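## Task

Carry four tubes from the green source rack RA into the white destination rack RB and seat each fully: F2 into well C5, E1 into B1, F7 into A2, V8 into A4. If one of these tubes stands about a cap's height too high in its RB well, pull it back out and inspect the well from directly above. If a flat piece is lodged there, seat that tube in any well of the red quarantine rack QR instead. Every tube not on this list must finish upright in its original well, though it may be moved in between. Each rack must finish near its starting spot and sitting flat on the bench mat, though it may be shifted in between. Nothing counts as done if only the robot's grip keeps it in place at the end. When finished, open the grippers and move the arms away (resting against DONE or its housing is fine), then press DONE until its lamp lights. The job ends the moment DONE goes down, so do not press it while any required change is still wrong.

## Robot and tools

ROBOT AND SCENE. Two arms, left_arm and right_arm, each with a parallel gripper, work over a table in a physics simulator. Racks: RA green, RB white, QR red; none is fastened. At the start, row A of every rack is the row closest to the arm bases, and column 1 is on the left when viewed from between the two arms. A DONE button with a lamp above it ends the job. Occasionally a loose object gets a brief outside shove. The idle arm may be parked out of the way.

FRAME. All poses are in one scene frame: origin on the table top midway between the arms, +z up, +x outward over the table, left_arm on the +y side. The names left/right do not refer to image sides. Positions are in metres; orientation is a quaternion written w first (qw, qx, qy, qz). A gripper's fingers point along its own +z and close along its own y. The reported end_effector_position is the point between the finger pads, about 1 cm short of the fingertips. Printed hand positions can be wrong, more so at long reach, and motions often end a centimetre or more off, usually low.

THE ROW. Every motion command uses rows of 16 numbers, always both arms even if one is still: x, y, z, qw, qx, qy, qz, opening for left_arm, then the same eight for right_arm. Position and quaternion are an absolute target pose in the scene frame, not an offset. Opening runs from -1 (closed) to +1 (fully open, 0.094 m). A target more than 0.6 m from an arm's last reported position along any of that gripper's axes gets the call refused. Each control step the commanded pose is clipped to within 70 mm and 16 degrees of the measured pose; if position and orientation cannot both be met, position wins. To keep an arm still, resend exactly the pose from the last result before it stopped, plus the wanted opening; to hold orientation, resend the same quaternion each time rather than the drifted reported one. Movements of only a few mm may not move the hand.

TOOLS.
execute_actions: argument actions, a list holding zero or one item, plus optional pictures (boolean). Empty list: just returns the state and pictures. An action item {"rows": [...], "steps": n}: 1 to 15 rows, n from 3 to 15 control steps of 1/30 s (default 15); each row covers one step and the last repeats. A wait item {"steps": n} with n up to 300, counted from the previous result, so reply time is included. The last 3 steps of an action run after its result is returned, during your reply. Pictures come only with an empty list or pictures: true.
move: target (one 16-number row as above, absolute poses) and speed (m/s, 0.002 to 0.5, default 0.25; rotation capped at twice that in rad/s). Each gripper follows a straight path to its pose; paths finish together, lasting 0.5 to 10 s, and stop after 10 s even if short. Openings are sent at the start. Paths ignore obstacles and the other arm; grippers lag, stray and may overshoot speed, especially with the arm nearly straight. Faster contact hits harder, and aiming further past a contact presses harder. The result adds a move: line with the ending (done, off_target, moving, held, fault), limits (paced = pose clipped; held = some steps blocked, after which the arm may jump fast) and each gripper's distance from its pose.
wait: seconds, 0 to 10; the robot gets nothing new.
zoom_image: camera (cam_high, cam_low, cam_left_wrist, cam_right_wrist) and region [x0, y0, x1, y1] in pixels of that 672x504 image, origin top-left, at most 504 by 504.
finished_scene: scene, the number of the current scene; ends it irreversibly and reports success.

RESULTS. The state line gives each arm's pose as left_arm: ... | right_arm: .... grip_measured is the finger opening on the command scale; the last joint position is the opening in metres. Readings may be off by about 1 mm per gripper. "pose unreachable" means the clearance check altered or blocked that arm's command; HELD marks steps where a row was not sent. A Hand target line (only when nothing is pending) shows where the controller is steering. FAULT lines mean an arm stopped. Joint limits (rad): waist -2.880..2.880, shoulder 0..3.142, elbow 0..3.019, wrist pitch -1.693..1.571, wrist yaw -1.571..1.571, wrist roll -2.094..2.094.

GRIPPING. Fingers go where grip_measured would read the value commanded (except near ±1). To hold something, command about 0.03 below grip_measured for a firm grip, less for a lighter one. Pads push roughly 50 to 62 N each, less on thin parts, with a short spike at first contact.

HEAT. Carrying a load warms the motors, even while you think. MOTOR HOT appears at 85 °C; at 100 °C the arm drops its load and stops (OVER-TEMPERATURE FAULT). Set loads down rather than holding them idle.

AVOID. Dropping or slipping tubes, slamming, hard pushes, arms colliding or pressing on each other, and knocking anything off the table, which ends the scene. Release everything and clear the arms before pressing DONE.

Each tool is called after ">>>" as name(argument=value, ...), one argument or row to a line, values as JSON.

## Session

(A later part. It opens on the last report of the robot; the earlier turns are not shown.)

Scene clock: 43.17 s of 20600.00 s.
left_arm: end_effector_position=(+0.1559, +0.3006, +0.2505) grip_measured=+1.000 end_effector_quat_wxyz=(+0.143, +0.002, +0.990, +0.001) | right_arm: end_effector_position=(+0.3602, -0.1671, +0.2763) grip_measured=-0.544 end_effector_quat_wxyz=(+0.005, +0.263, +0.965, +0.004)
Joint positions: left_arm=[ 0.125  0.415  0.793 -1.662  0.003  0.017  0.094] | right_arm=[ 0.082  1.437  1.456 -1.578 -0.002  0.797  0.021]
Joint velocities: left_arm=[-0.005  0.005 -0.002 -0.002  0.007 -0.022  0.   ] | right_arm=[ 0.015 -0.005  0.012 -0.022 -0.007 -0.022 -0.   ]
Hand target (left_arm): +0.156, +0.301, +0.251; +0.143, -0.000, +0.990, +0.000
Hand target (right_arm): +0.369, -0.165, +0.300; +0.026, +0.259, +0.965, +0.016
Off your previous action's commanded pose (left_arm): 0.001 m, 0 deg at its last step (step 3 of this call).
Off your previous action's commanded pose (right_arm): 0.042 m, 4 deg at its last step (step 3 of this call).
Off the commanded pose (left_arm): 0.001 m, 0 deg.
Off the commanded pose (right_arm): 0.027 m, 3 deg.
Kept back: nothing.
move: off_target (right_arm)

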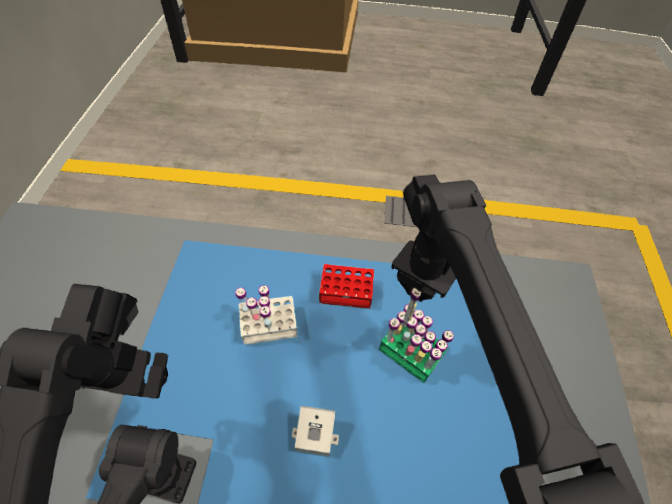

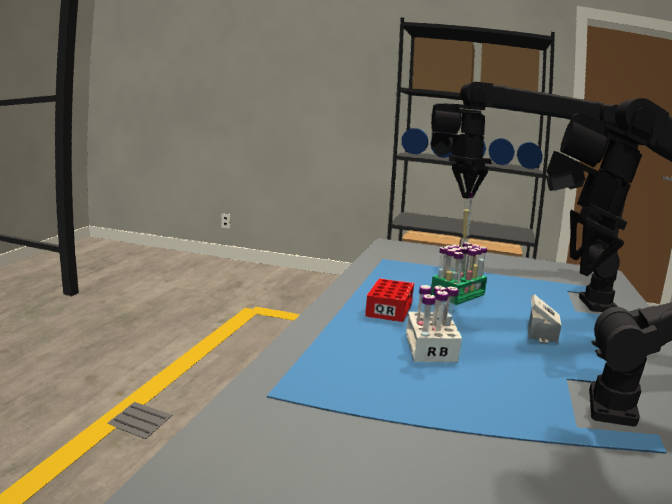

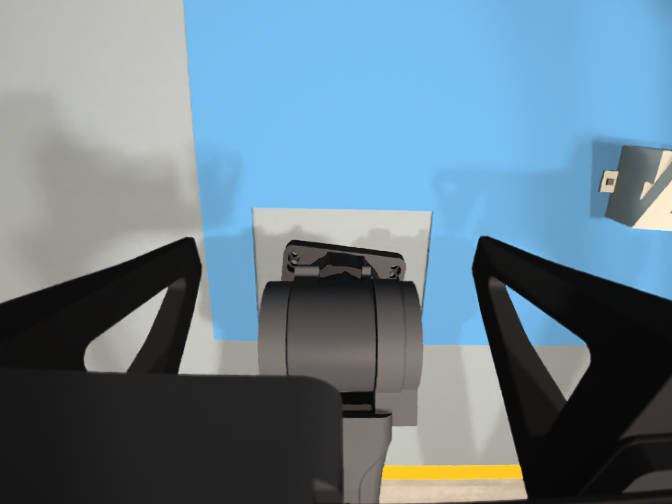

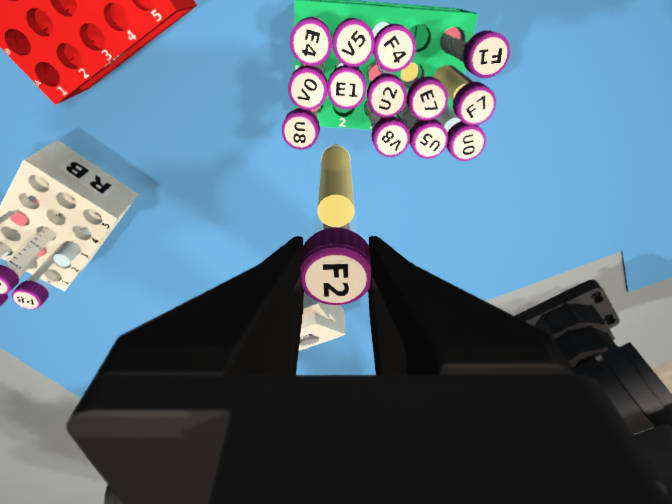

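>>> move(
  target=[0.156,0.301,0.251,0.143,0,0.99,0,1,0.44,0.10,0.28,0.02,-0.113,0.994,0.01,-0.575],
  speed=0.2,
)

>>> move(
  target=[0.156,0.301,0.251,0.143,0,0.99,0,1,0.43,0.095,0.205,0,-0.113,0.994,0,-0.575],
  speed=0.1,
)

Scene clock: 45.77 s of 20600.00 s.
left_arm: end_effector_position=(+0.1559, +0.3006, +0.2505) grip_measured=+1.000 end_effector_quat_wxyz=(+0.143, +0.002, +0.990, +0.001) | right_arm: end_effector_position=(+0.4348, +0.0910, +0.2656) grip_measured=-0.544 end_effector_quat_wxyz=(+0.009, -0.105, +0.994, +0.007)
Joint positions: left_arm=[ 0.125  0.415  0.793 -1.662  0.003  0.017  0.094] | right_arm=[ 0.469  1.946  2.086 -1.688 -0.002  0.44   0.021]
Joint velocities: left_arm=[-0.005 -0.015  0.002 -0.002 -0.007 -0.037  0.   ] | right_arm=[-0.005 -0.005  0.007  0.007  0.007 -0.037  0.001]
Hand target (left_arm): +0.156, +0.301, +0.251; +0.143, -0.000, +0.990, +0.000
Hand target (right_arm): +0.444, +0.097, +0.282; +0.027, -0.113, +0.993, +0.016
Off the commanded pose (left_arm): 0.001 m, 0 deg.
Off the commanded pose (right_arm): 0.018 m, 2 deg.
joint sent to its limit (right arm) — the command would take joint 4 (wrist pitch) past its lower limit, so that joint was sent only as far as its limit.
Kept back: nothing.
move: off_target (right_arm)

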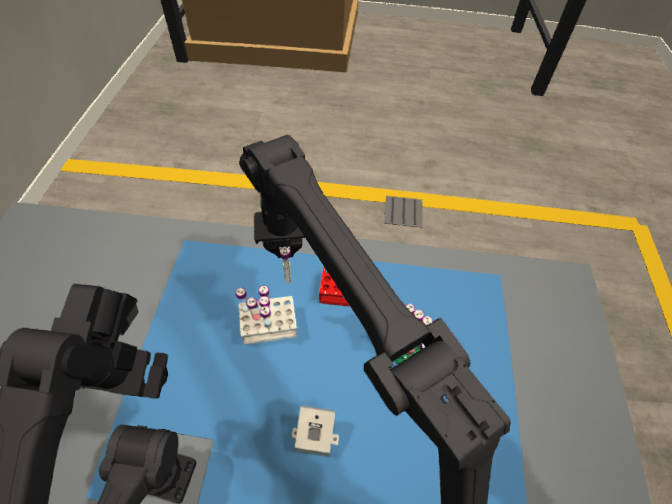

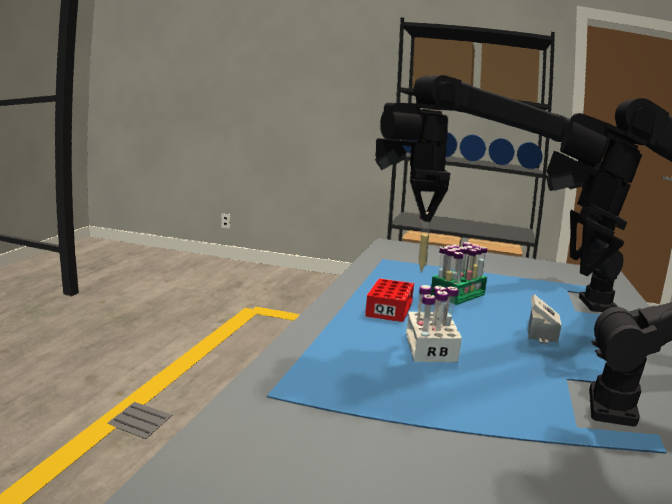

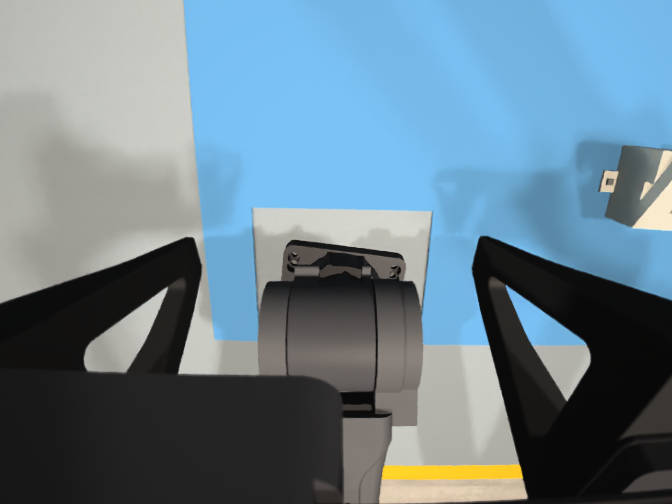

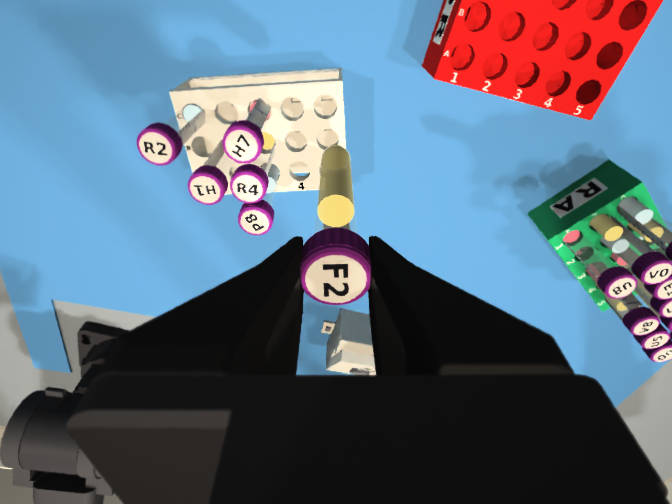

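Scene clock: 46.70 s of 20600.00 s.
left_arm: end_effector_position=(+0.1559, +0.3006, +0.2505) grip_measured=+1.000 end_effector_quat_wxyz=(+0.143, +0.002, +0.990, +0.001) | right_arm: end_effector_position=(+0.4319, +0.0905, +0.2096) grip_measured=-0.544 end_effector_quat_wxyz=(-0.002, -0.107, +0.994, +0.000)
Joint positions: left_arm=[ 0.125  0.415  0.793 -1.662  0.003  0.017  0.094] | right_arm=[ 0.472  1.946  1.939 -1.567 -0.002  0.44   0.021]
Joint velocities: left_arm=[-0.005 -0.005 -0.027  0.007 -0.051  0.007  0.   ] | right_arm=[-0.015 -0.024 -0.017  0.007  0.022  0.051 -0.   ]
Hand target (left_arm): +0.156, +0.301, +0.251; +0.143, -0.000, +0.990, +0.000
Hand target (right_arm): +0.431, +0.095, +0.205; -0.000, -0.113, +0.994, -0.000
Off the commanded pose (left_arm): 0.001 m, 0 deg.
Off the commanded pose (right_arm): 0.007 m, 1 deg.
Kept back: nothing.
move: done

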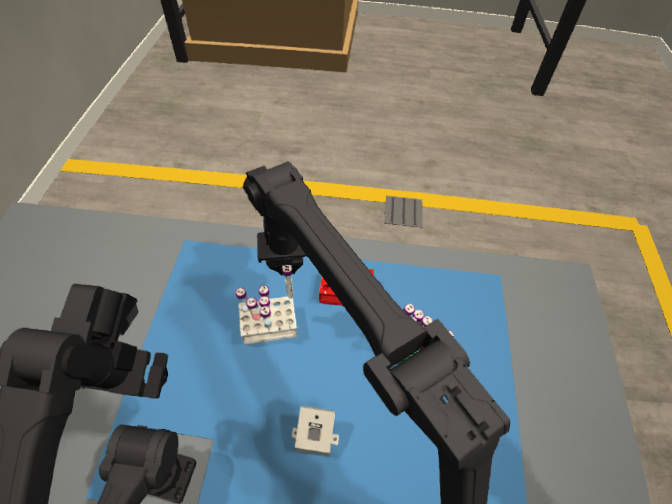

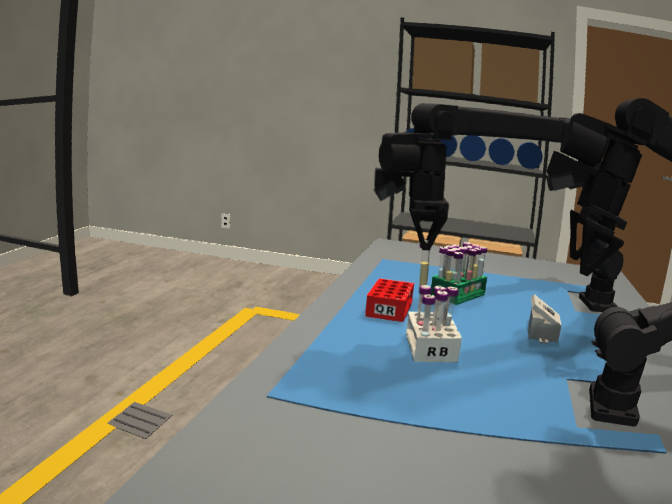

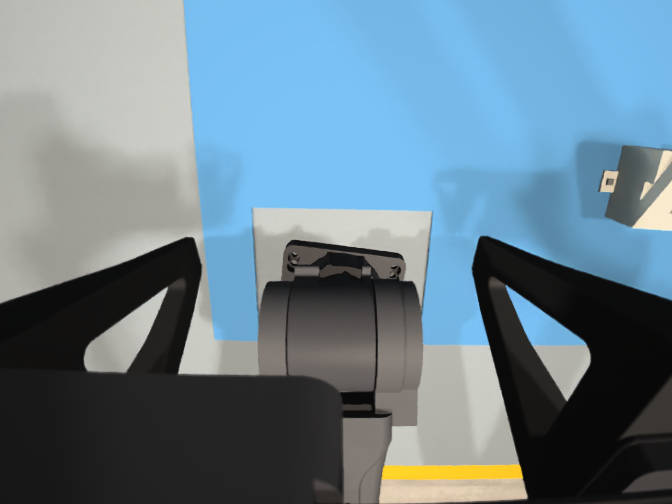

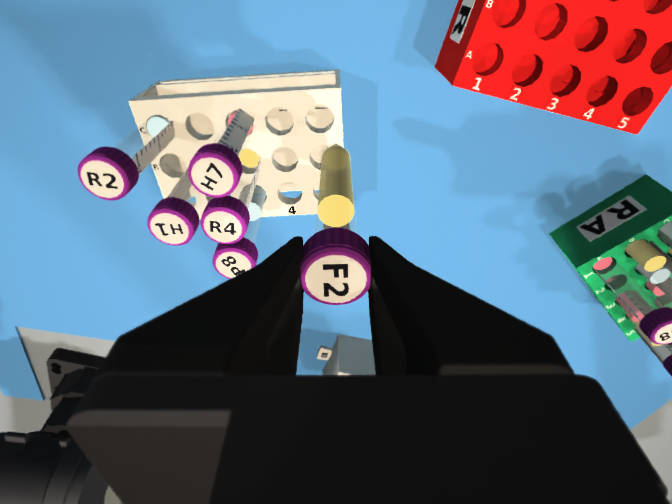

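>>> move(
  target=[0.156,0.301,0.251,0.143,0,0.99,0,1,0.452,0.113,0.26,0.02,-0.113,0.994,0.01,-0.575],
  speed=0.12,
)

>>> move(
  target=[0.156,0.301,0.251,0.143,0,0.99,0,1,0.44,0.107,0.19,0,-0.113,0.994,0,-0.575],
  speed=0.08,
)

Scene clock: 48.20 s of 20600.00 s.
left_arm: end_effector_position=(+0.1559, +0.3006, +0.2505) grip_measured=+1.000 end_effector_quat_wxyz=(+0.143, +0.002, +0.990, +0.001) | right_arm: end_effector_position=(+0.4458, +0.1016, +0.2492) grip_measured=-0.544 end_effector_quat_wxyz=(+0.007, -0.107, +0.994, +0.004)
Joint positions: left_arm=[ 0.125  0.415  0.793 -1.662  0.003  0.017  0.094] | right_arm=[ 0.473  1.995  2.119 -1.678  0.     0.44   0.021]
Joint velocities: left_arm=[ 0.005 -0.005  0.012  0.032  0.007  0.007  0.   ] | right_arm=[-0.034  0.005 -0.017 -0.002  0.007 -0.007 -0.   ]
Hand target (left_arm): +0.156, +0.301, +0.251; +0.143, -0.000, +0.990, +0.000
Hand target (right_arm): +0.451, +0.112, +0.260; +0.020, -0.113, +0.993, +0.011
Off the commanded pose (left_arm): 0.001 m, 0 deg.
Off the commanded pose (right_arm): 0.017 m, 2 deg.
Kept back: nothing.
move: off_target (right_arm)

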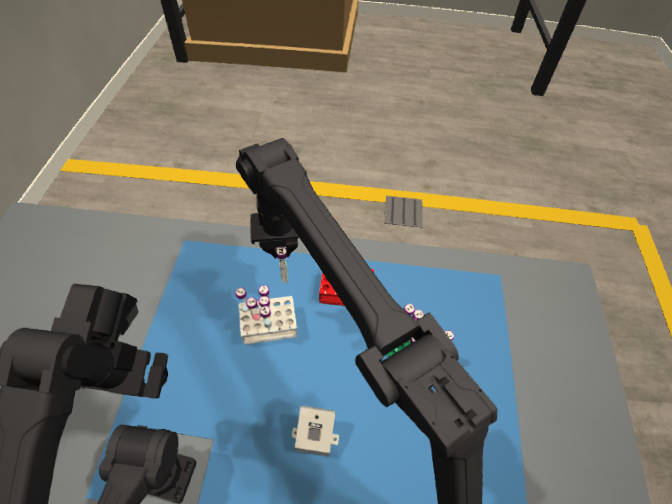

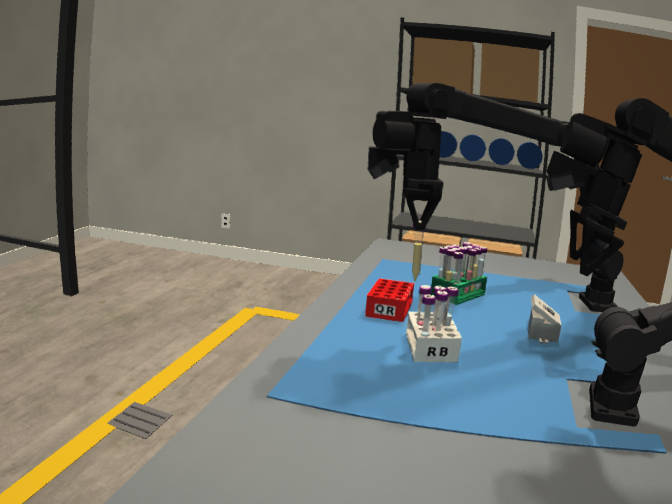

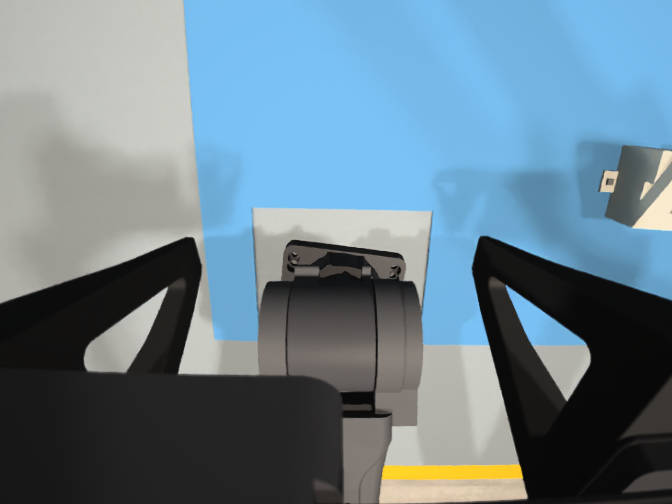

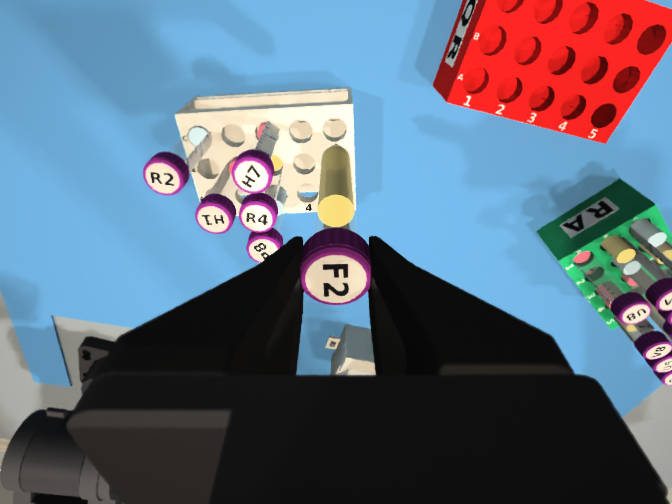

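Scene clock: 49.30 s of 20600.00 s.
left_arm: end_effector_position=(+0.1559, +0.3006, +0.2505) grip_measured=+1.000 end_effector_quat_wxyz=(+0.143, +0.002, +0.990, +0.001) | right_arm: end_effector_position=(+0.4421, +0.1029, +0.1940) grip_measured=-0.544 end_effector_quat_wxyz=(-0.001, -0.110, +0.994, -0.001)
Joint positions: left_arm=[ 0.125  0.415  0.793 -1.662  0.003  0.017  0.094] | right_arm=[ 0.478  1.995  1.975 -1.553  0.     0.44   0.021]
Joint velocities: left_arm=[-0.015 -0.015 -0.012  0.002 -0.037  0.037  0.   ] | right_arm=[-0.015 -0.015 -0.002 -0.012 -0.066 -0.022 -0.001]
Hand target (left_arm): +0.156, +0.301, +0.251; +0.143, -0.000, +0.990, +0.000
Hand target (right_arm): +0.441, +0.108, +0.190; -0.000, -0.113, +0.994, -0.000
Off the commanded pose (left_arm): 0.001 m, 0 deg.
Off the commanded pose (right_arm): 0.006 m, 0 deg.
Kept back: nothing.
move: done

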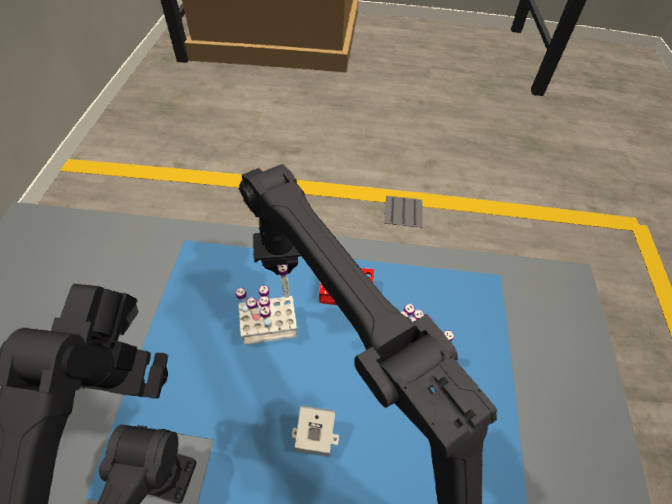

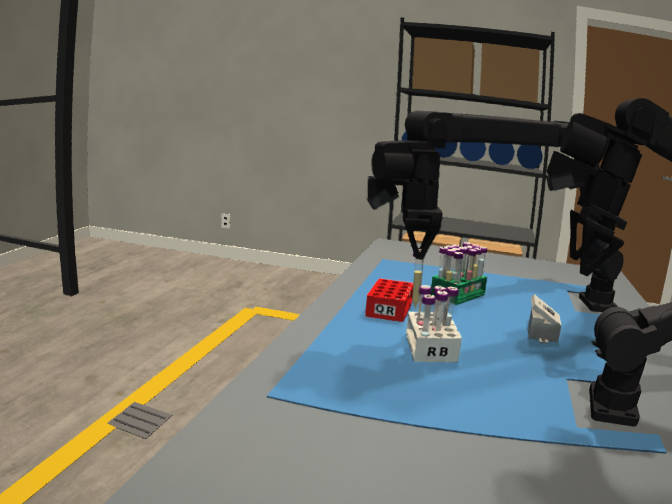

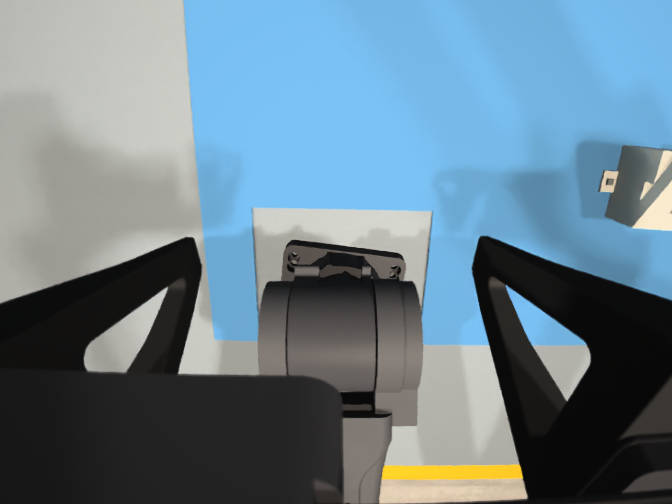

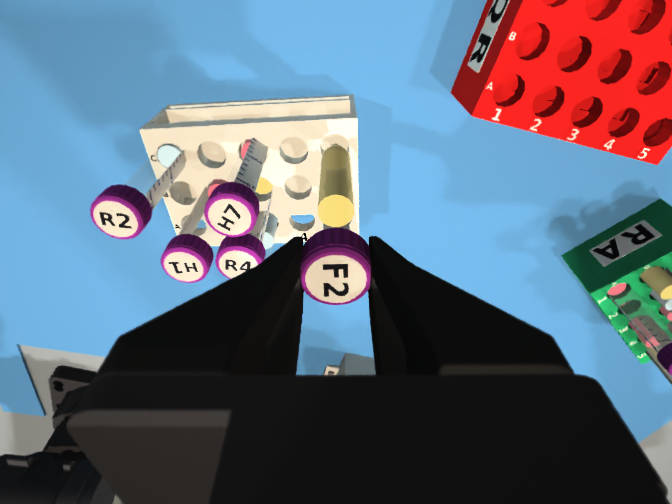

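>>> move(
  target=[0.156,0.301,0.251,0.143,0,0.99,0,1,0.436,0.106,0.155,0,-0.113,0.994,0,-0.575],
  speed=0.04,
)

Scene clock: 50.83 s of 20600.00 s.
left_arm: end_effector_position=(+0.1559, +0.3006, +0.2505) grip_measured=+1.000 end_effector_quat_wxyz=(+0.143, +0.002, +0.990, +0.001) | right_arm: end_effector_position=(+0.4373, +0.1027, +0.1571) grip_measured=-0.544 end_effector_quat_wxyz=(-0.004, -0.112, +0.994, -0.002)
Joint positions: left_arm=[ 0.125  0.415  0.793 -1.662  0.003  0.017  0.094] | right_arm=[ 0.483  1.995  1.878 -1.462  0.     0.44   0.021]
Joint velocities: left_arm=[-0.015 -0.005  0.027  0.002 -0.037 -0.007  0.   ] | right_arm=[-0.005 -0.005 -0.002  0.002  0.007  0.007 -0.   ]
Hand target (left_arm): +0.156, +0.301, +0.251; +0.143, -0.000, +0.990, +0.000
Hand target (right_arm): +0.436, +0.106, +0.155; -0.000, -0.113, +0.994, +0.000
Off the commanded pose (left_arm): 0.001 m, 0 deg.
Off the commanded pose (right_arm): 0.004 m, 1 deg.
Kept back: nothing.
move: done

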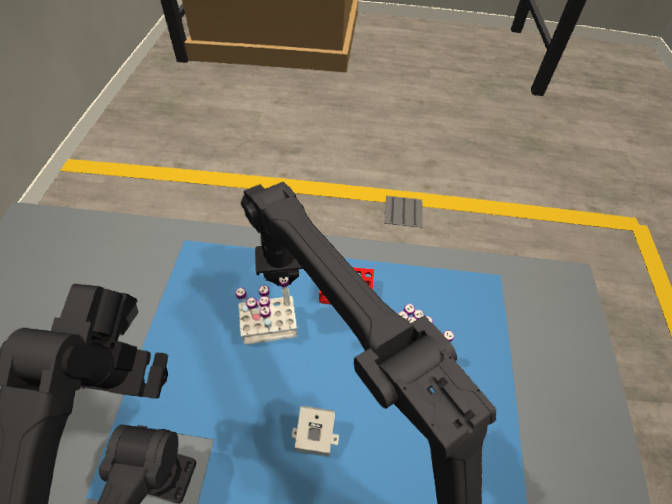

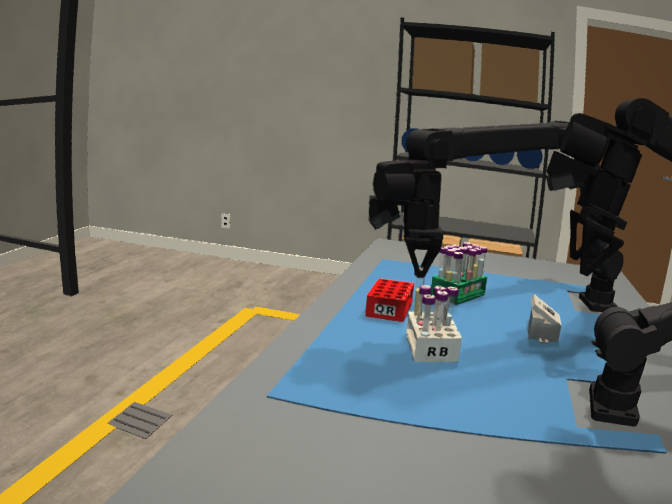

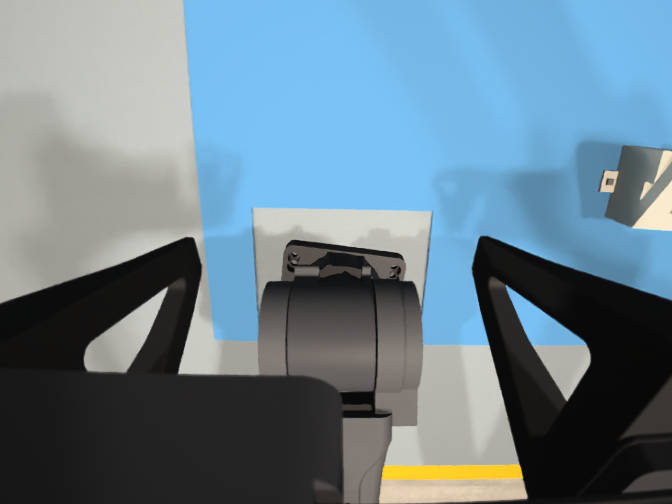

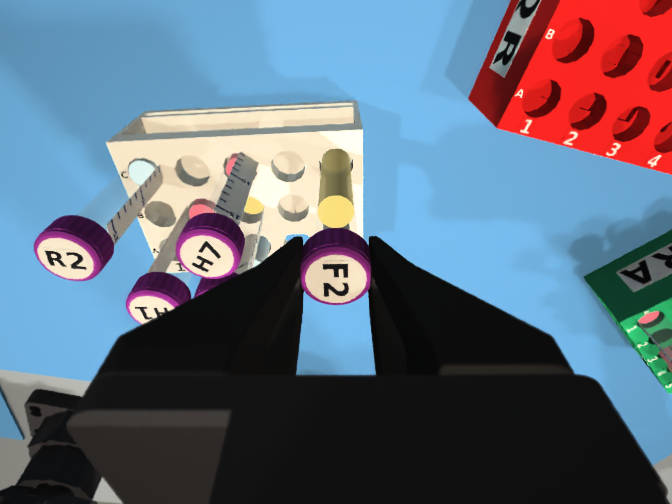

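In. Continue down.

>>> move(
  target=[0.156,0.301,0.251,0.143,0,0.99,0,1,0.436,0.106,0.112,0,-0.113,0.994,0,-0.575],
  speed=0.04,
)

Scene clock: 52.43 s of 20600.00 s.
left_arm: end_effector_position=(+0.1559, +0.3006, +0.2505) grip_measured=+1.000 end_effector_quat_wxyz=(+0.143, +0.002, +0.990, +0.001) | right_arm: end_effector_position=(+0.4385, +0.1034, +0.1342) grip_measured=-0.544 end_effector_quat_wxyz=(+0.007, -0.112, +0.994, +0.003)
Joint positions: left_arm=[ 0.125  0.415  0.793 -1.662  0.003  0.017  0.094] | right_arm=[ 0.483  1.992  1.813 -1.377  0.002  0.44   0.021]
Joint velocities: left_arm=[-0.015  0.005  0.007  0.022  0.022 -0.007  0.   ] | right_arm=[-0.015 -0.015 -0.022  0.007 -0.081 -0.037 -0.001]
Hand target (left_arm): +0.156, +0.301, +0.251; +0.143, -0.000, +0.990, +0.000
Hand target (right_arm): +0.436, +0.106, +0.112; -0.000, -0.113, +0.994, -0.000
Off the commanded pose (left_arm): 0.001 m, 0 deg.
Off the commanded pose (right_arm): 0.023 m, 1 deg.
Kept back: nothing.
move: off_target (right_arm)

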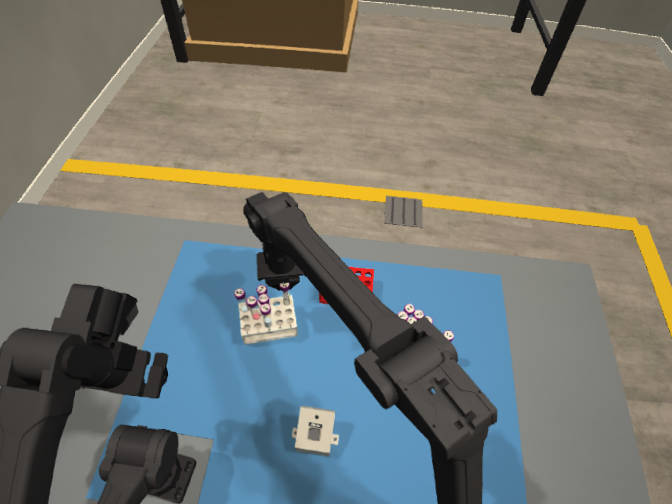

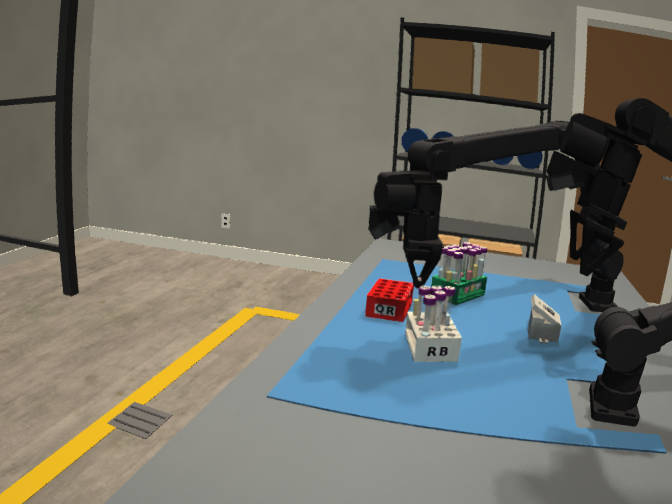

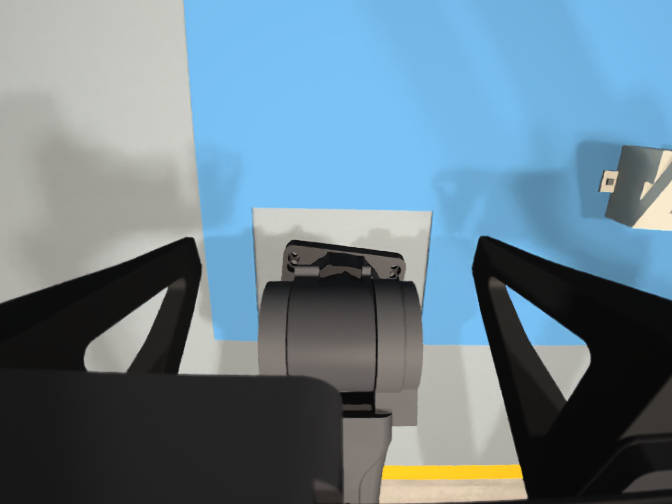

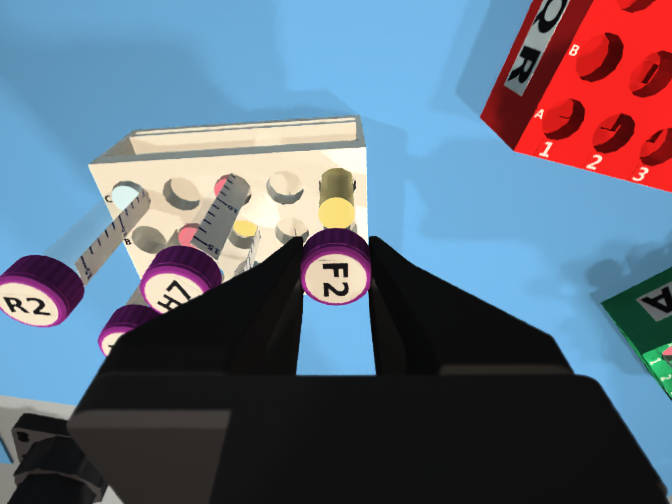

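Rack appears to be tilting; release and look.

>>> move(
  target=[0.156,0.301,0.251,0.143,0,0.99,0,1,0.438,0.104,0.136,0,-0.113,0.994,0,-0.575],
  speed=0.04,
)

>>> move(
  target=[0.156,0.301,0.251,0.143,0,0.99,0,1,0.438,0.104,0.136,0,-0.113,0.994,0,-0.35],
)

>>> move(
  target=[0.156,0.301,0.251,0.143,0,0.99,0,1,0.448,0.112,0.20,0.02,-0.113,0.994,0.01,-0.35],
  speed=0.1,
)

>>> zoom_image(
  camera="cam_low",
  region=[380,250,500,370],
)

Scene clock: 53.37 s of 20600.00 s.
left_arm: end_effector_position=(+0.1559, +0.3006, +0.2505) grip_measured=+1.000 end_effector_quat_wxyz=(+0.143, +0.002, +0.990, +0.001) | right_arm: end_effector_position=(+0.4361, +0.1020, +0.1351) grip_measured=-0.544 end_effector_quat_wxyz=(+0.002, -0.112, +0.994, +0.001)
Joint positions: left_arm=[ 0.125  0.415  0.793 -1.662  0.003  0.017  0.094] | right_arm=[ 0.483  1.991  1.813 -1.388 -0.     0.44   0.021]
Joint velocities: left_arm=[-0.005 -0.015  0.002  0.012 -0.007 -0.051  0.   ] | right_arm=[-0.015 -0.015  0.002  0.017  0.022 -0.007 -0.   ]
Hand target (left_arm): +0.156, +0.301, +0.251; +0.143, -0.000, +0.990, +0.000
Hand target (right_arm): +0.438, +0.104, +0.136; +0.000, -0.113, +0.994, +0.000
Off the commanded pose (left_arm): 0.001 m, 0 deg.
Off the commanded pose (right_arm): 0.003 m, 0 deg.
Kept back: nothing.
move: done

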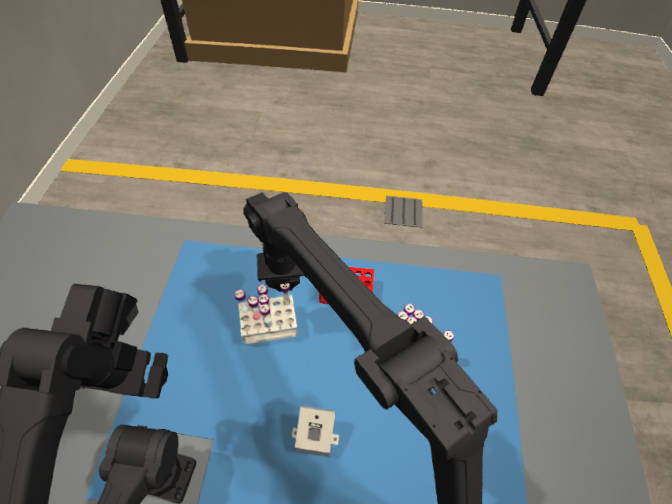

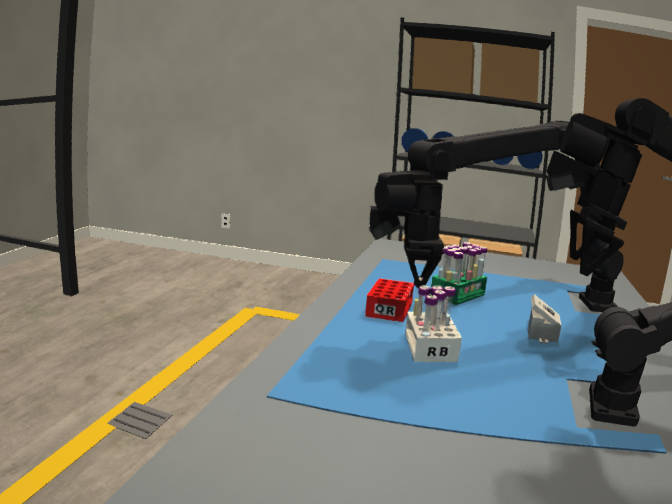

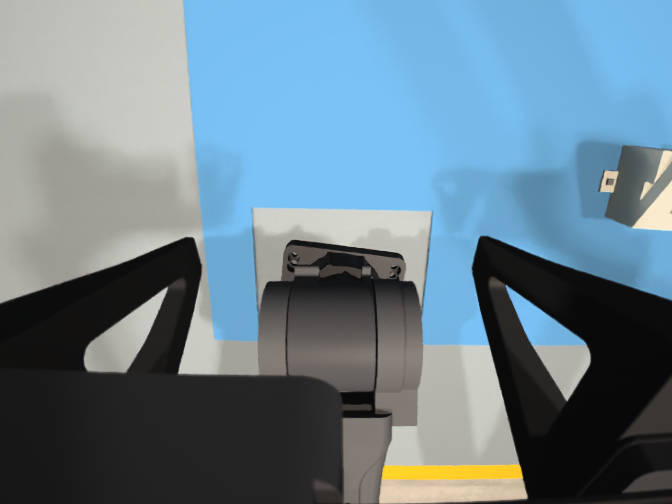

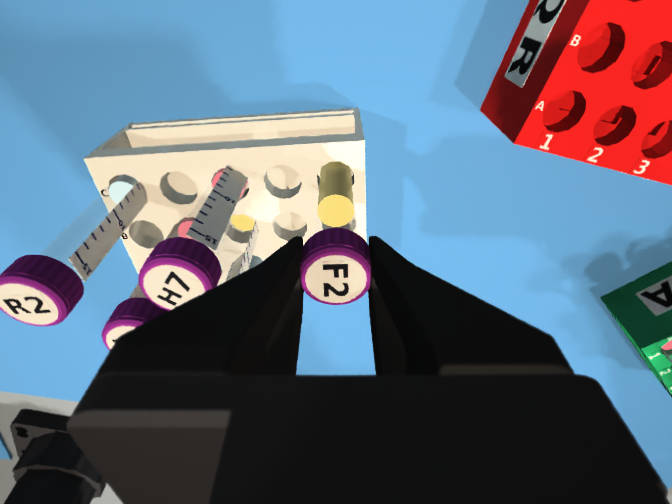

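Scene clock: 54.07 s of 20600.00 s.
left_arm: end_effector_position=(+0.1559, +0.3006, +0.2505) grip_measured=+1.000 end_effector_quat_wxyz=(+0.143, +0.002, +0.990, +0.001) | right_arm: end_effector_position=(+0.4356, +0.1015, +0.1351) grip_measured=-0.352 end_effector_quat_wxyz=(+0.001, -0.112, +0.994, +0.001)
Joint positions: left_arm=[ 0.125  0.415  0.793 -1.662  0.003  0.017  0.094] | right_arm=[ 0.483  1.991  1.813 -1.391 -0.     0.44   0.03 ]
Joint velocities: left_arm=[ 0.005 -0.005  0.007  0.002 -0.022  0.037  0.   ] | right_arm=[-0.015  0.005 -0.002 -0.027  0.037 -0.051 -0.   ]
Hand target (left_arm): +0.156, +0.301, +0.251; +0.143, -0.000, +0.990, +0.000
Hand target (right_arm): +0.438, +0.104, +0.136; +0.000, -0.113, +0.994, +0.000
Off the commanded pose (left_arm): 0.001 m, 0 deg.
Off the commanded pose (right_arm): 0.004 m, 0 deg.
Kept back: nothing.
move: done

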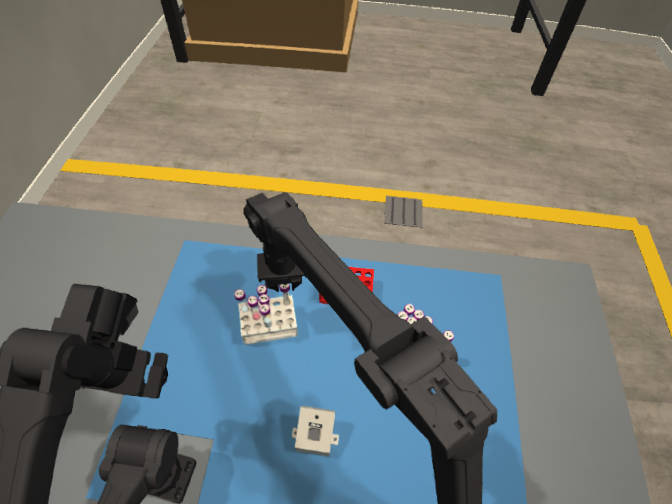

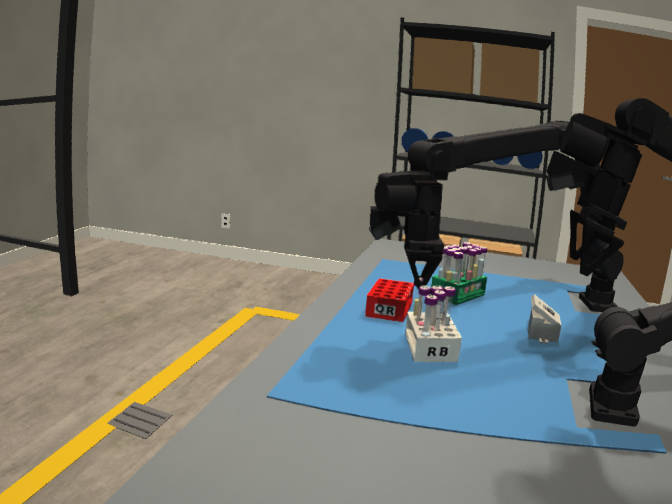

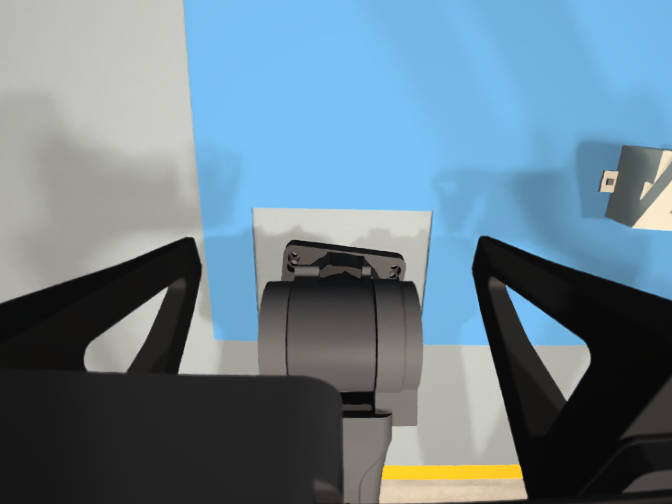

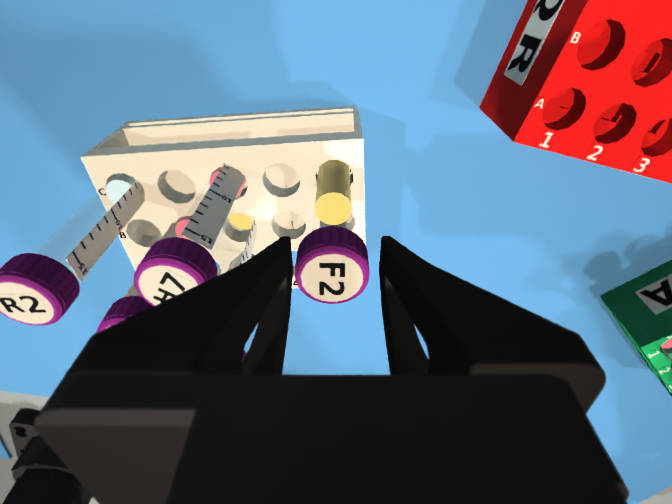

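Scene clock: 55.13 s of 20600.00 s.
left_arm: end_effector_position=(+0.1559, +0.3006, +0.2505) grip_measured=+1.000 end_effector_quat_wxyz=(+0.143, +0.002, +0.990, +0.001) | right_arm: end_effector_position=(+0.4377, +0.1031, +0.1741) grip_measured=-0.352 end_effector_quat_wxyz=(-0.003, -0.112, +0.994, -0.002)
Joint positions: left_arm=[ 0.125  0.415  0.793 -1.662  0.003  0.017  0.094] | right_arm=[ 0.483  1.991  1.916 -1.503  0.     0.44   0.03 ]
Joint velocities: left_arm=[ 0.015 -0.005  0.022 -0.022 -0.022  0.037  0.   ] | right_arm=[-0.005 -0.005 -0.007 -0.017  0.022 -0.007 -0.   ]
Hand target (left_arm): +0.156, +0.301, +0.251; +0.143, -0.000, +0.990, +0.000
Hand target (right_arm): +0.447, +0.111, +0.200; +0.020, -0.113, +0.993, +0.010
Off the commanded pose (left_arm): 0.001 m, 0 deg.
Off the commanded pose (right_arm): 0.029 m, 3 deg.
Kept back: nothing.
move: off_target (right_arm)

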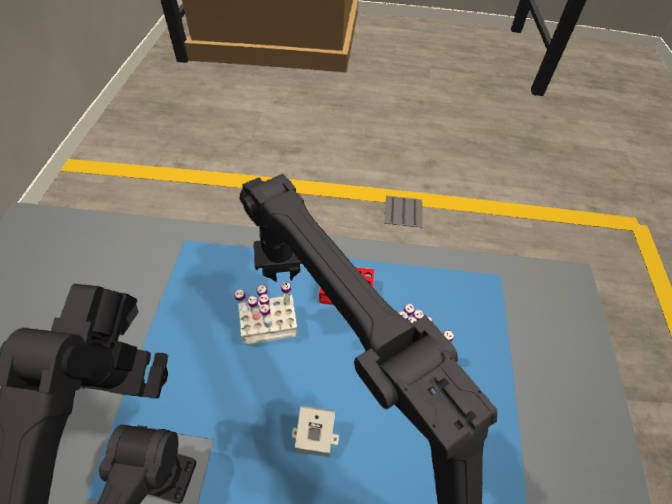

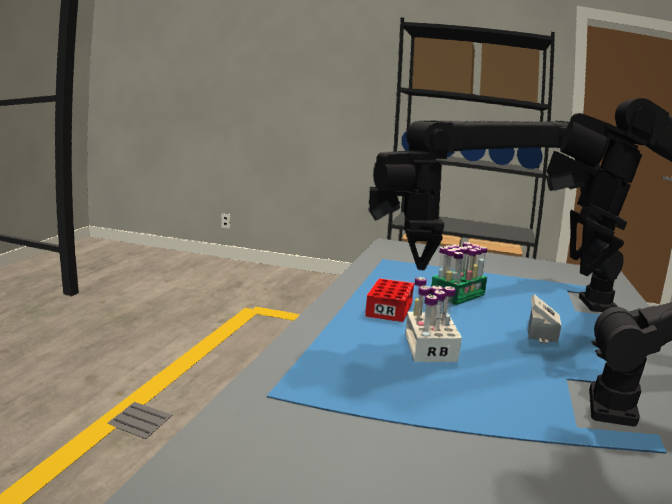

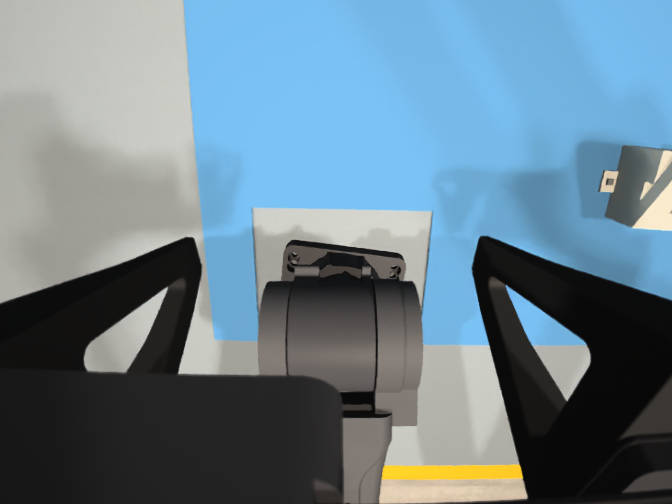

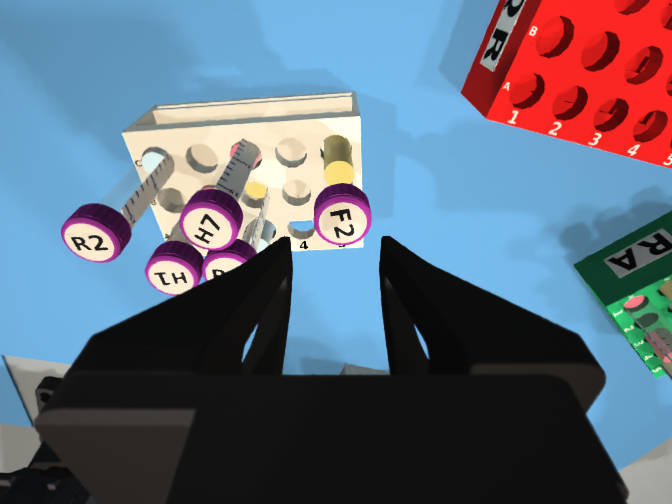

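Region (380, 250, 500, 370) of cam_low's 672x504 image, scaled by 4.200, with more detail than that image has.

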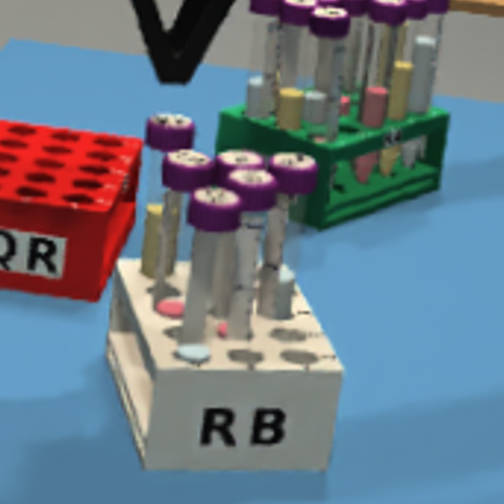

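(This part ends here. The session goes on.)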